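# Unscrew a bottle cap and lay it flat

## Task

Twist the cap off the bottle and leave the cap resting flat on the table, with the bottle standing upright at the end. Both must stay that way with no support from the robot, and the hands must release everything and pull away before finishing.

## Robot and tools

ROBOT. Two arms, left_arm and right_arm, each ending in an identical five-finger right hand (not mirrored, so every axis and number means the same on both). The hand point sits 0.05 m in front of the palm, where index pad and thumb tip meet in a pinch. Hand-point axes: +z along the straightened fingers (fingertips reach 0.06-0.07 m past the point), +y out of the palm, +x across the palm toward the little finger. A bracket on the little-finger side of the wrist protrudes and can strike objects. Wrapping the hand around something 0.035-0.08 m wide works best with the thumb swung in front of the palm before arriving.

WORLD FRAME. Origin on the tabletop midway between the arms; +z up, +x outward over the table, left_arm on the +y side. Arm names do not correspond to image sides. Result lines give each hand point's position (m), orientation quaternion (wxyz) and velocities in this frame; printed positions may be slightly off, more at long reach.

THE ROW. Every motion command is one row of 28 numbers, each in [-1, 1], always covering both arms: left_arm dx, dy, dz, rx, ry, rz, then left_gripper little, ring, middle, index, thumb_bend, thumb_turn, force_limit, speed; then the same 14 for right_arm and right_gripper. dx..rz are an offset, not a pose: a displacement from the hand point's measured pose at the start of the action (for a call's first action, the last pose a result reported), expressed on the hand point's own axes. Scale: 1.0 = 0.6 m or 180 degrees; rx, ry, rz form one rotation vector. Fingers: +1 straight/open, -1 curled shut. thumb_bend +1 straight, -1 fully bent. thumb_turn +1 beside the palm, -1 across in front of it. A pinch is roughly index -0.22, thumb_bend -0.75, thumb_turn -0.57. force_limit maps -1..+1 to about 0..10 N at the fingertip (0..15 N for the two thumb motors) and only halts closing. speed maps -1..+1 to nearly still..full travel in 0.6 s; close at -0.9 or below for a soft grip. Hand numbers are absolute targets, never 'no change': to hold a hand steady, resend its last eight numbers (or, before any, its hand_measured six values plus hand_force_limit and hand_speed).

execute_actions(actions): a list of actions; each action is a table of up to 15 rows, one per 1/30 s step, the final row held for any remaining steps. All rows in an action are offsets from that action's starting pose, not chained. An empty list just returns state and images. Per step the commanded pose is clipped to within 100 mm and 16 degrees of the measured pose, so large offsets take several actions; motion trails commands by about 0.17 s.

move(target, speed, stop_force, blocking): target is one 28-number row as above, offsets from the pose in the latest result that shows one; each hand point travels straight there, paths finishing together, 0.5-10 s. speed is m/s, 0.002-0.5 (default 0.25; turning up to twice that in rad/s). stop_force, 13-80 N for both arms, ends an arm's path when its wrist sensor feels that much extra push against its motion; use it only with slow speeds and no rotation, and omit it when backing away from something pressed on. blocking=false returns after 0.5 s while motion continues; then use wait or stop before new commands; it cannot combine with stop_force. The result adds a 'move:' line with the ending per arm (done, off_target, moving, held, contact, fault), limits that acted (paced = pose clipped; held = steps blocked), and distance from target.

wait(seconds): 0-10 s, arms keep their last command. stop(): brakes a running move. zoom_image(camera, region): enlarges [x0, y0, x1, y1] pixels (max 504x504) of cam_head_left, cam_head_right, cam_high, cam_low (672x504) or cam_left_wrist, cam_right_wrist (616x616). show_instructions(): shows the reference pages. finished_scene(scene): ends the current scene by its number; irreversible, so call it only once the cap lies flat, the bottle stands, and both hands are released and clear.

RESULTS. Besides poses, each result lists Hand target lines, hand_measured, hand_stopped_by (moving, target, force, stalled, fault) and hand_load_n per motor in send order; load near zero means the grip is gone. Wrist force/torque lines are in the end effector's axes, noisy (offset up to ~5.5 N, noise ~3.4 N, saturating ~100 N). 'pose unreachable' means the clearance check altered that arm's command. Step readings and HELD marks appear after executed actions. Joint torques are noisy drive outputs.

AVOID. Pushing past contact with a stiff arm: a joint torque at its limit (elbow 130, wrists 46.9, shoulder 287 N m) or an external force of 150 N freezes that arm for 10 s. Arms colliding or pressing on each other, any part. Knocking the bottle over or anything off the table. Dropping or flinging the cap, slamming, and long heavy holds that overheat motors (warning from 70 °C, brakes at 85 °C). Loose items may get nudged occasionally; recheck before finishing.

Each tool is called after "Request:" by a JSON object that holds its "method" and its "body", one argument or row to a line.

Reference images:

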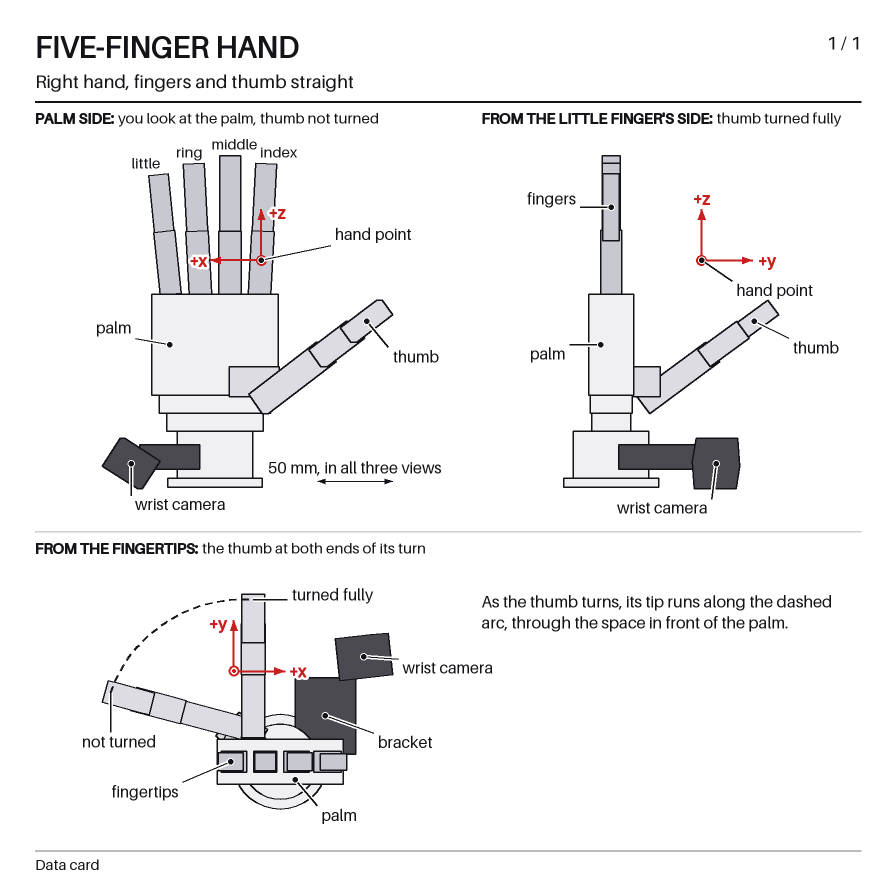

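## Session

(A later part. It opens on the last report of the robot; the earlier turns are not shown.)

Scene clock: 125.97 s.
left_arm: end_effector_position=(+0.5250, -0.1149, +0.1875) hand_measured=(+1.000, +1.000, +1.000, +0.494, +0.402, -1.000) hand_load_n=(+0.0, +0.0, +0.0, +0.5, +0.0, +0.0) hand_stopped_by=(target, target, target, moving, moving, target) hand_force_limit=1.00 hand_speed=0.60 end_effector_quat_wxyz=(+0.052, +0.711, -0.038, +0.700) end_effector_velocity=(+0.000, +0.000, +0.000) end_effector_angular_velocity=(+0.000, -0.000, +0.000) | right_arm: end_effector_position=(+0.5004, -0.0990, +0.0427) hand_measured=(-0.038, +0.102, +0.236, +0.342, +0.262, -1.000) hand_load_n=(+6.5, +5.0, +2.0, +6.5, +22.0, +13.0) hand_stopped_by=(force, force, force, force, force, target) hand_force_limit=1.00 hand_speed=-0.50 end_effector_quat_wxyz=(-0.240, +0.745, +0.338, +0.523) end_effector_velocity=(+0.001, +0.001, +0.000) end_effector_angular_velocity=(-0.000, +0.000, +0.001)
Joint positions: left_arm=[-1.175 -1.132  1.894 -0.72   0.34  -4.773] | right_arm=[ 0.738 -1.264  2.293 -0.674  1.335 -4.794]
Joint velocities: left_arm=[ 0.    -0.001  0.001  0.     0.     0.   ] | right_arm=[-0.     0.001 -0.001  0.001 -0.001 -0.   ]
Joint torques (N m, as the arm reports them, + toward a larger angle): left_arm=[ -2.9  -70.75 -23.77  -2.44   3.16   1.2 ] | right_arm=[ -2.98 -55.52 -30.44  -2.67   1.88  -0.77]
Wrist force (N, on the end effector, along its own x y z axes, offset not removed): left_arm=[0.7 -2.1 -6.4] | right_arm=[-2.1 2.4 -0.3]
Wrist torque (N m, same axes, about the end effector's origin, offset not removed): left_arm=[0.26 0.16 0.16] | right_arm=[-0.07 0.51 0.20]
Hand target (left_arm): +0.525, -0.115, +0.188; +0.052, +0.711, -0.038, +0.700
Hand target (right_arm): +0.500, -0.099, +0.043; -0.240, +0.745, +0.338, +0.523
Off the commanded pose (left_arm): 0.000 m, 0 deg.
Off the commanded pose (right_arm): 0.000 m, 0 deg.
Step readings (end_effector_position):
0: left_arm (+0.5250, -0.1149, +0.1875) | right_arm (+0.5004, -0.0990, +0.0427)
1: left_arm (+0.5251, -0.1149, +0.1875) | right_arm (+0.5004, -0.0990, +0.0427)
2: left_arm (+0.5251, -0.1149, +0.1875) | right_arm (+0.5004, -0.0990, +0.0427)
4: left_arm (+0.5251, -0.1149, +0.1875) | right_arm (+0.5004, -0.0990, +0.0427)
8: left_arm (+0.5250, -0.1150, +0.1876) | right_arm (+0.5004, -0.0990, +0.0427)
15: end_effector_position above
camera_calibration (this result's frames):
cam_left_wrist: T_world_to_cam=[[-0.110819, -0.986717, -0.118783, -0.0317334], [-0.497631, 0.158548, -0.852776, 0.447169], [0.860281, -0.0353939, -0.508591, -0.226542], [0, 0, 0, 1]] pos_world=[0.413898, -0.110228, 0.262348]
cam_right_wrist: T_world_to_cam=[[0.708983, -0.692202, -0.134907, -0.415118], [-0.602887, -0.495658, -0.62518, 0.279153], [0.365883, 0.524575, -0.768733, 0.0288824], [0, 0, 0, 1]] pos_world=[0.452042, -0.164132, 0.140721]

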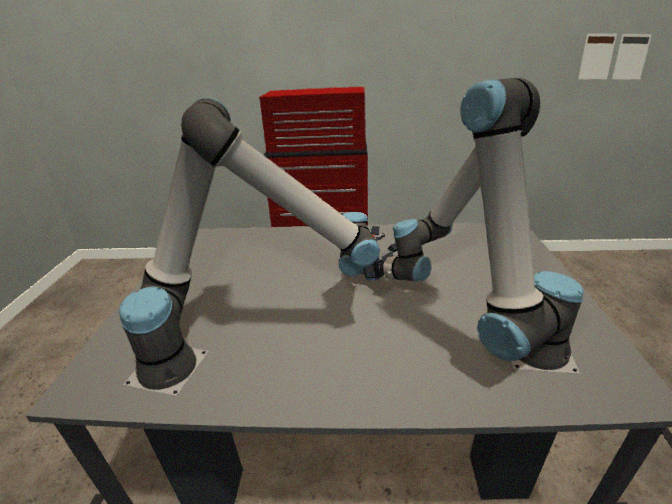

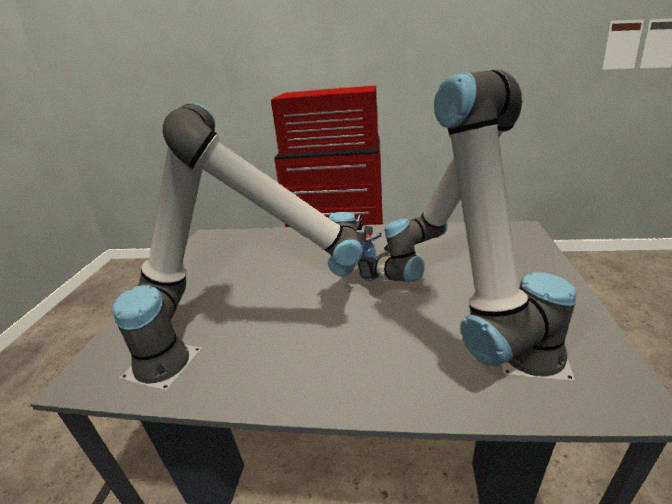

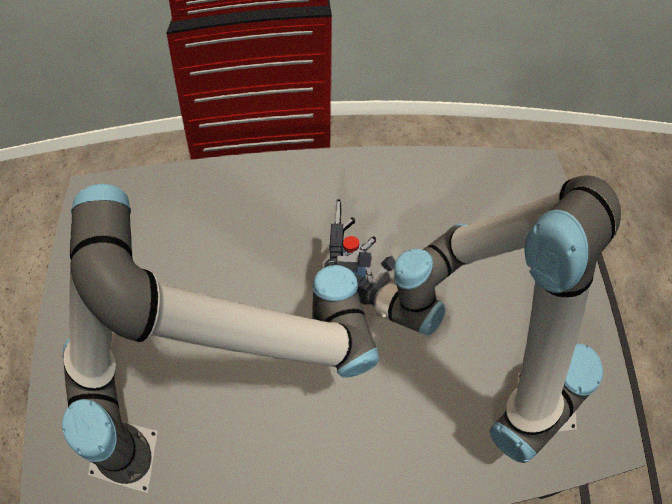

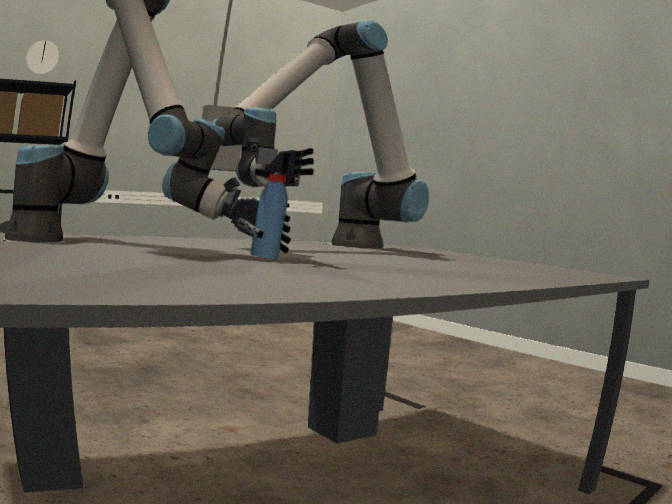

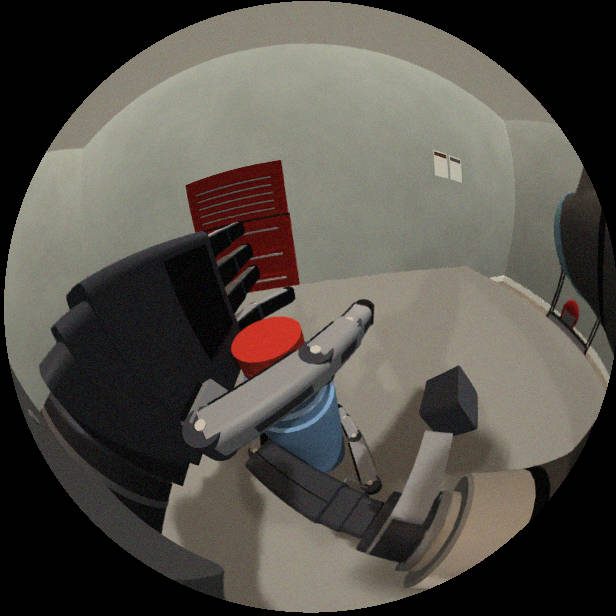

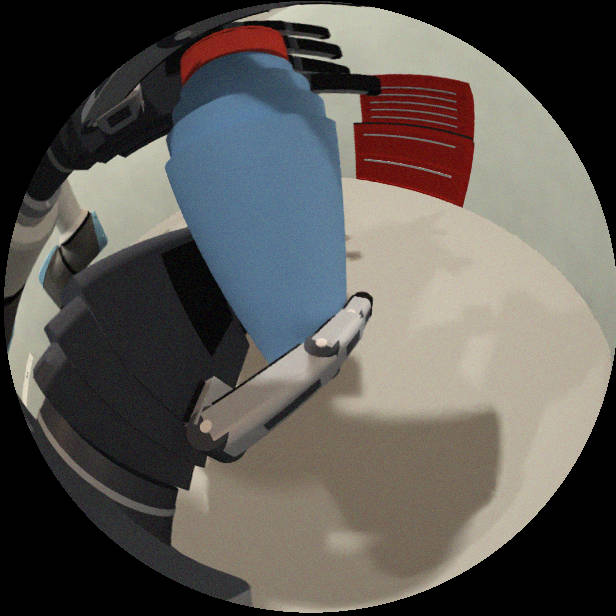

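Request:
{"method": "execute_actions", "body": {
  "actions": [
    [[0.0005,0.0133,-0.0163,-0.1,0,0,1,1,1,0.5,0.5,-1,1,0.6, 0,0,0,0,0,0,-1,-1,-1,-1,-1,-1,1,-0.5]],
    [[0.0005,0.0133,-0.0163,-0.1,0,0,1,1,1,0.5,0.5,-1,1,0.6, 0,0,0,0,0,0,-1,-1,-1,-1,-1,-1,1,-0.5]],
    [[0.0005,0.0133,-0.0163,-0.1,0,0,1,1,1,0.5,0.5,-1,1,0.6, 0,0,0,0,0,0,-1,-1,-1,-1,-1,-1,1,-0.5]],
    [[0.0005,0.0133,-0.0163,-0.1,0,0,1,1,1,0.5,0.5,-1,1,0.6, 0,0,0,0,0,0,-1,-1,-1,-1,-1,-1,1,-0.5]],
    [[0,0,0,0,0,0,1,1,1,-1,0.5,-1,1,0, 0,0,0,0,0,0,-1,-1,-1,-1,-1,-1,1,-0.5]],
    [[0,0,0,0,0,0,1,1,1,-1,-1,-1,1,0, 0,0,0,0,0,0,-1,-1,-1,-1,-1,-1,1,-0.5]],
    [[0,0,0,0,0,0,1,1,1,-1,-1,-1,1,0, 0,0,0,0,0,0,-1,-1,-1,-1,-1,-1,1,-0.5]],
    [[0,-0.0177,0.0114,0.1,0,0,1,1,1,-0.95,-0.95,-1,1,0, 0,0,0,0,0,0,-1,-1,-1,-1,-1,-1,1,-0.5]],
    [[0,-0.0177,0.0114,0.1,0,0,1,1,1,-1,-1,-1,1,0, 0,0,0,0,0,0,-1,-1,-1,-1,-1,-1,1,-0.5]],
    [[0,-0.0177,0.0114,0.1,0,0,1,1,1,-0.95,-0.95,-1,1,0, 0,0,0,0,0,0,-1,-1,-1,-1,-1,-1,1,-0.5]],
    [[0,-0.0177,0.0114,0.1,0,0,1,1,1,-1,-1,-1,1,0, 0,0,0,0,0,0,-1,-1,-1,-1,-1,-1,1,-0.5]],
    [[0,0,0,0,0,0,1,1,1,0.5,0.5,-1,1,0.6, 0,0,0,0,0,0,-1,-1,-1,-1,-1,-1,1,-0.5]],
    [[0.0005,0.0133,-0.0163,-0.1,0,0,1,1,1,0.5,0.5,-1,1,0.6, 0,0,0,0,0,0,-1,-1,-1,-1,-1,-1,1,-0.5]],
    [[0.0005,0.0133,-0.0163,-0.1,0,0,1,1,1,0.5,0.5,-1,1,0.6, 0,0,0,0,0,0,-1,-1,-1,-1,-1,-1,1,-0.5]],
    [[0.0005,0.0133,-0.0163,-0.1,0,0,1,1,1,0.5,0.5,-1,1,0.6, 0,0,0,0,0,0,-1,-1,-1,-1,-1,-1,1,-0.5]],
    [[0.0005,0.0133,-0.0163,-0.1,0,0,1,1,1,0.5,0.5,-1,1,0.6, 0,0,0,0,0,0,-1,-1,-1,-1,-1,-1,1,-0.5]],
    [[0,0,0,0,0,0,1,1,1,-1,0.5,-1,1,0, 0,0,0,0,0,0,-1,-1,-1,-1,-1,-1,1,-0.5]],
    [[0,0,0,0,0,0,1,1,1,-1,-1,-1,1,0, 0,0,0,0,0,0,-1,-1,-1,-1,-1,-1,1,-0.5]],
    [[0,0,0,0,0,0,1,1,1,-1,-1,-1,1,0, 0,0,0,0,0,0,-1,-1,-1,-1,-1,-1,1,-0.5]],
    [[0,-0.0177,0.0114,0.1,0,0,1,1,1,-0.95,-0.95,-1,1,0, 0,0,0,0,0,0,-1,-1,-1,-1,-1,-1,1,-0.5]],
    [[0,-0.0177,0.0114,0.1,0,0,1,1,1,-1,-1,-1,1,0, 0,0,0,0,0,0,-1,-1,-1,-1,-1,-1,1,-0.5]],
    [[0,-0.0177,0.0114,0.1,0,0,1,1,1,-0.95,-0.95,-1,1,0, 0,0,0,0,0,0,-1,-1,-1,-1,-1,-1,1,-0.5]],
    [[0,-0.0177,0.0114,0.1,0,0,1,1,1,-1,-1,-1,1,0, 0,0,0,0,0,0,-1,-1,-1,-1,-1,-1,1,-0.5]],
    [[0,0,0,0,0,0,1,1,1,0.5,0.5,-1,1,0.6, 0,0,0,0,0,0,-1,-1,-1,-1,-1,-1,1,-0.5]]
  ]
}}

Request:
{"method": "zoom_image", "body": {
  "camera": "cam_low",
  "region": [200,120,360,240]
}}

Scene clock: 139.13 s.
left_arm: end_effector_position=(+0.5130, -0.0970, +0.1902) hand_measured=(+1.000, +1.000, +1.000, +0.500, -0.126, -1.000) hand_load_n=(+0.0, +0.0, +0.0, +0.0, +0.0, +0.0) hand_stopped_by=(target, target, target, target, moving, target) hand_force_limit=1.00 hand_speed=0.60 end_effector_quat_wxyz=(+0.053, +0.710, -0.039, +0.702) end_effector_velocity=(-0.000, -0.001, +0.000) end_effector_angular_velocity=(-0.000, -0.000, -0.003) | right_arm: end_effector_position=(+0.5005, -0.0990, +0.0427) hand_measured=(+0.018, +0.102, +0.236, +0.342, +0.382, -1.000) hand_load_n=(+6.0, +13.0, +0.0, +0.0, +17.5, +14.0) hand_stopped_by=(force, force, force, force, force, target) hand_force_limit=1.00 hand_speed=-0.50 end_effector_quat_wxyz=(-0.240, +0.745, +0.338, +0.523) end_effector_velocity=(-0.001, -0.001, -0.000) end_effector_angular_velocity=(-0.001, +0.001, -0.000)
Joint positions: left_arm=[-1.187 -1.164  1.942 -0.748  0.331 -4.761] | right_arm=[ 0.738 -1.264  2.293 -0.674  1.335 -4.794]
Joint velocities: left_arm=[ 0.    -0.     0.    -0.001  0.003  0.001] | right_arm=[-0.    -0.001  0.001  0.     0.    -0.   ]
Joint torques (N m, as the arm reports them, + toward a larger angle): left_arm=[ 10.82 -68.15 -22.3   -2.05   2.34   1.43] | right_arm=[-18.72 -55.97 -29.86  -1.74   2.3    1.66]
Wrist force (N, on the end effector, along its own x y z axes, offset not removed): left_arm=[-1.1 1.2 -4.9] | right_arm=[-2.8 -2.7 2.0]
Wrist torque (N m, same axes, about the end effector's origin, offset not removed): left_arm=[0.27 0.31 0.02] | right_arm=[-0.54 0.47 -0.15]
Hand target (left_arm): +0.513, -0.097, +0.190; +0.053, +0.709, -0.039, +0.702
Hand target (right_arm): +0.500, -0.099, +0.043; -0.240, +0.745, +0.338, +0.523
Off the commanded pose (left_arm): 0.000 m, 0 deg.
Off the commanded pose (right_arm): 0.000 m, 0 deg.
Step readings (end_effector_position; steps 1 to 15: 1st action; 16 to 30: 2nd action; 31 to 45: 3rd action; 46 to 60: 4th action; 61 to 75: 5th action; 76 to 90: 6th action; 91 to 105: 7th action; 106 to 120: 8th action; 121 to 135: 9th action; 136 to 150: 10th action; 151 to 165: 11th action; 166 to 180: 12th action; 181 to 195: 13th action):
0: left_arm (+0.5250, -0.1149, +0.1875) | right_arm (+0.5004, -0.0990, +0.0427)
1: left_arm (+0.5251, -0.1148, +0.1876) | right_arm (+0.5004, -0.0990, +0.0427)
2: left_arm (+0.5264, -0.1120, +0.1888) | right_arm (+0.5004, -0.0990, +0.0427)
4: left_arm (+0.5259, -0.1048, +0.1897) | right_arm (+0.5004, -0.0990, +0.0427)
8: left_arm (+0.5163, -0.1130, +0.1888) | right_arm (+0.5004, -0.0990, +0.0427)
15: left_arm (+0.5140, -0.1200, +0.1884) | right_arm (+0.5004, -0.0990, +0.0427)
16: left_arm (+0.5141, -0.1203, +0.1884) | right_arm (+0.5004, -0.0990, +0.0427)
17: left_arm (+0.5157, -0.1173, +0.1891) | right_arm (+0.5004, -0.0990, +0.0427)
19: left_arm (+0.5172, -0.1096, +0.1892) | right_arm (+0.5004, -0.0990, +0.0427)
23: left_arm (+0.5060, -0.1155, +0.1891) | right_arm (+0.5004, -0.0990, +0.0427)
30: left_arm (+0.5020, -0.1215, +0.1889) | right_arm (+0.5004, -0.0990, +0.0427)
31: left_arm (+0.5020, -0.1218, +0.1890) | right_arm (+0.5004, -0.0990, +0.0427)
32: left_arm (+0.5039, -0.1196, +0.1892) | right_arm (+0.5004, -0.0990, +0.0427)
34: left_arm (+0.5084, -0.1124, +0.1893) | right_arm (+0.5004, -0.0990, +0.0427)
38: left_arm (+0.4962, -0.1147, +0.1893) | right_arm (+0.5004, -0.0990, +0.0427)
45: left_arm (+0.4901, -0.1196, +0.1895) | right_arm (+0.5004, -0.0990, +0.0427)
46: left_arm (+0.4900, -0.1199, +0.1895) | right_arm (+0.5004, -0.0990, +0.0427)
47: left_arm (+0.4927, -0.1192, +0.1895) | right_arm (+0.5004, -0.0990, +0.0427)
49: left_arm (+0.4992, -0.1136, +0.1896) | right_arm (+0.5004, -0.0990, +0.0427)
53: left_arm (+0.4868, -0.1117, +0.1896) | right_arm (+0.5004, -0.0990, +0.0427)
60: left_arm (+0.4794, -0.1144, +0.1898) | right_arm (+0.5004, -0.0990, +0.0427)
61: left_arm (+0.4790, -0.1147, +0.1899) | right_arm (+0.5004, -0.0990, +0.0427)
62: left_arm (+0.4788, -0.1148, +0.1899) | right_arm (+0.5004, -0.0990, +0.0427)
64: left_arm (+0.4791, -0.1147, +0.1899) | right_arm (+0.5004, -0.0990, +0.0427)
68: left_arm (+0.4793, -0.1145, +0.1899) | right_arm (+0.5004, -0.0990, +0.0427)
75: left_arm (+0.4794, -0.1144, +0.1898) | right_arm (+0.5004, -0.0990, +0.0427)
76: left_arm (+0.4794, -0.1144, +0.1898) | right_arm (+0.5004, -0.0990, +0.0427)
77: left_arm (+0.4794, -0.1144, +0.1898) | right_arm (+0.5004, -0.0990, +0.0427)
79: left_arm (+0.4794, -0.1144, +0.1899) | right_arm (+0.5004, -0.0990, +0.0427)
83: left_arm (+0.4794, -0.1145, +0.1899) | right_arm (+0.5004, -0.0990, +0.0427)
90: left_arm (+0.4794, -0.1145, +0.1899) | right_arm (+0.5004, -0.0990, +0.0427)
91: left_arm (+0.4794, -0.1144, +0.1899) | right_arm (+0.5004, -0.0990, +0.0427)
92: left_arm (+0.4794, -0.1144, +0.1899) | right_arm (+0.5004, -0.0990, +0.0427)
94: left_arm (+0.4794, -0.1144, +0.1899) | right_arm (+0.5004, -0.0990, +0.0427)
98: left_arm (+0.4794, -0.1144, +0.1899) | right_arm (+0.5004, -0.0990, +0.0427)
105: left_arm (+0.4794, -0.1144, +0.1899) | right_arm (+0.5004, -0.0990, +0.0427)
106: left_arm (+0.4793, -0.1145, +0.1900) | right_arm (+0.5004, -0.0990, +0.0427)
107: left_arm (+0.4760, -0.1149, +0.1908) | right_arm (+0.5004, -0.0990, +0.0427)
109: left_arm (+0.4680, -0.1163, +0.1911) | right_arm (+0.5003, -0.0989, +0.0426)
113: left_arm (+0.4805, -0.1145, +0.1899) | right_arm (+0.5003, -0.0989, +0.0426)
120: left_arm (+0.4895, -0.1166, +0.1895) | right_arm (+0.5004, -0.0990, +0.0427)
121: left_arm (+0.4898, -0.1169, +0.1896) | right_arm (+0.5005, -0.0990, +0.0427)
122: left_arm (+0.4873, -0.1176, +0.1897) | right_arm (+0.5005, -0.0990, +0.0427)
124: left_arm (+0.4812, -0.1206, +0.1898) | right_arm (+0.5005, -0.0990, +0.0427)
128: left_arm (+0.4919, -0.1163, +0.1896) | right_arm (+0.5005, -0.0990, +0.0427)
135: left_arm (+0.5001, -0.1158, +0.1892) | right_arm (+0.5005, -0.0990, +0.0427)
136: left_arm (+0.5005, -0.1160, +0.1892) | right_arm (+0.5005, -0.0990, +0.0427)
137: left_arm (+0.4986, -0.1180, +0.1891) | right_arm (+0.5005, -0.0990, +0.0427)
139: left_arm (+0.4933, -0.1228, +0.1890) | right_arm (+0.5005, -0.0990, +0.0427)
143: left_arm (+0.5023, -0.1153, +0.1892) | right_arm (+0.5005, -0.0990, +0.0427)
150: left_arm (+0.5101, -0.1123, +0.1890) | right_arm (+0.5005, -0.0990, +0.0427)
151: left_arm (+0.5105, -0.1123, +0.1889) | right_arm (+0.5005, -0.0990, +0.0427)
152: left_arm (+0.5091, -0.1153, +0.1884) | right_arm (+0.5005, -0.0990, +0.0427)
154: left_arm (+0.5057, -0.1210, +0.1882) | right_arm (+0.5005, -0.0990, +0.0427)
158: left_arm (+0.5123, -0.1109, +0.1887) | right_arm (+0.5005, -0.0990, +0.0427)
165: left_arm (+0.5189, -0.1059, +0.1887) | right_arm (+0.5005, -0.0990, +0.0427)
166: left_arm (+0.5193, -0.1058, +0.1887) | right_arm (+0.5005, -0.0990, +0.0427)
167: left_arm (+0.5194, -0.1057, +0.1887) | right_arm (+0.5005, -0.0990, +0.0427)
169: left_arm (+0.5192, -0.1058, +0.1888) | right_arm (+0.5005, -0.0990, +0.0427)
173: left_arm (+0.5189, -0.1058, +0.1886) | right_arm (+0.5005, -0.0990, +0.0427)
180: left_arm (+0.5189, -0.1059, +0.1887) | right_arm (+0.5005, -0.0990, +0.0427)
181: left_arm (+0.5189, -0.1058, +0.1887) | right_arm (+0.5005, -0.0990, +0.0427)
182: left_arm (+0.5202, -0.1030, +0.1899) | right_arm (+0.5005, -0.0990, +0.0427)
184: left_arm (+0.5197, -0.0957, +0.1907) | right_arm (+0.5005, -0.0990, +0.0427)
Lines left out of this list: 57.
camera_calibration (this result's frames):
cam_left_wrist: T_world_to_cam=[[-0.113243, -0.986279, -0.120123, -0.0134743], [-0.493461, 0.160766, -0.854781, 0.43907], [0.862364, -0.0375216, -0.504896, -0.216207], [0, 0, 0, 1]] pos_world=[0.401588, -0.0919892, 0.264528]
cam_right_wrist: T_world_to_cam=[[0.708848, -0.692362, -0.134798, -0.415151], [-0.602919, -0.495546, -0.625239, 0.279235], [0.366093, 0.524471, -0.768704, 0.028779], [0, 0, 0, 1]] pos_world=[0.452099, -0.164155, 0.14075]

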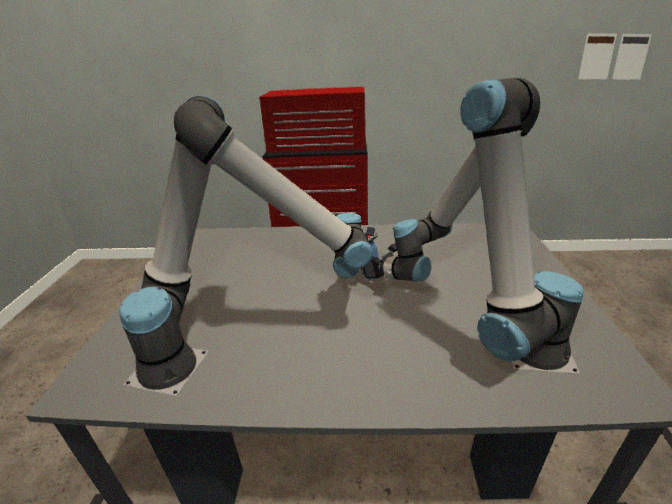

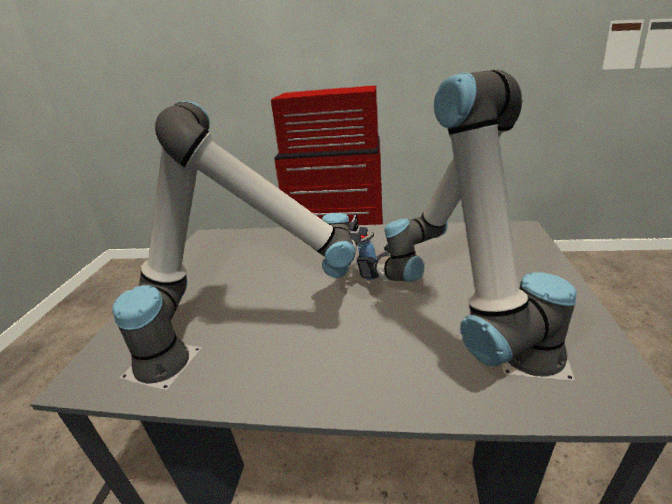

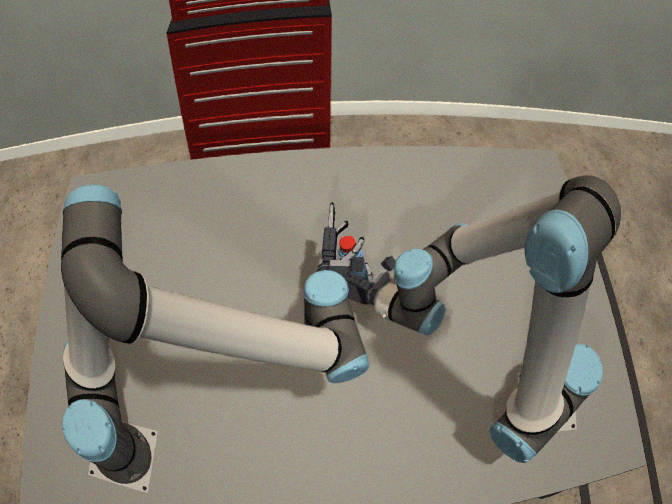

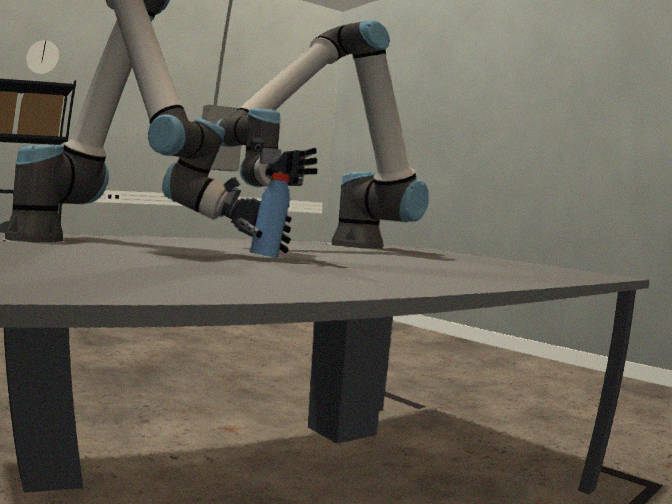

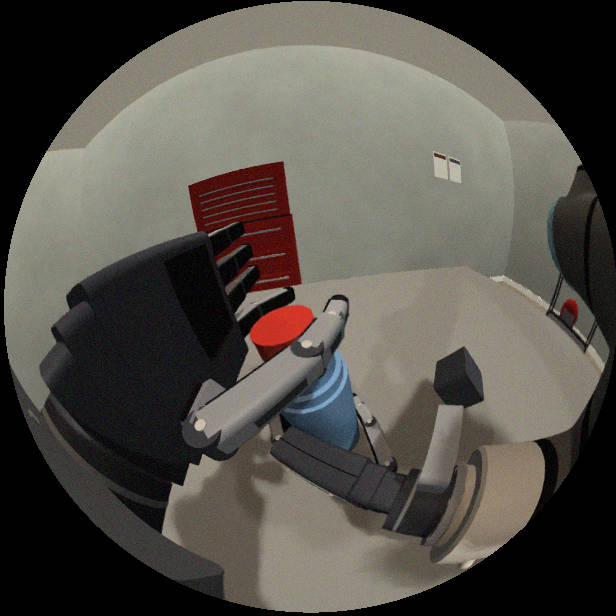

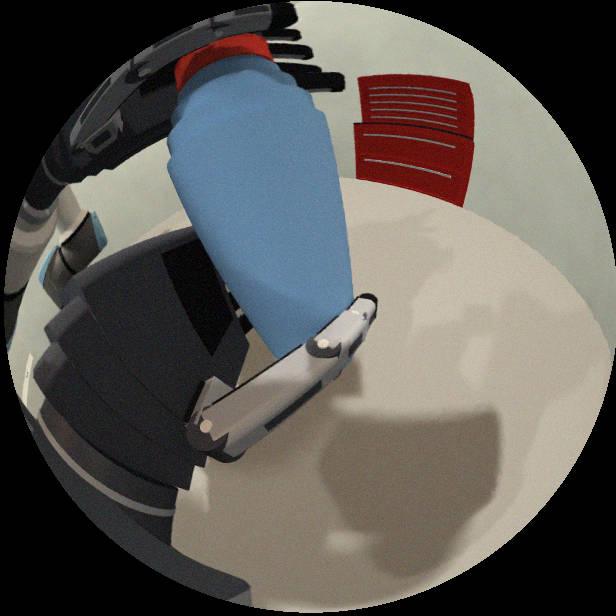

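Region (200, 120, 360, 240) of cam_low's 672x504 image, scaled by 3.150, with more detail than that image has; it fills the top 378 rows of this view, and the rest is white.

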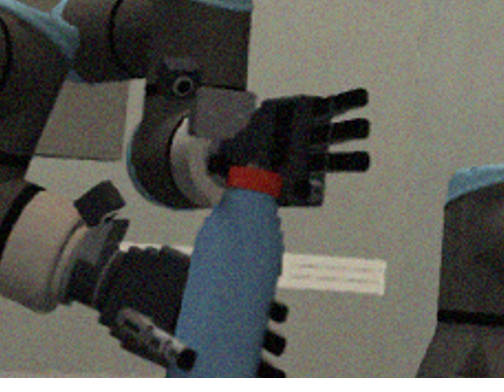

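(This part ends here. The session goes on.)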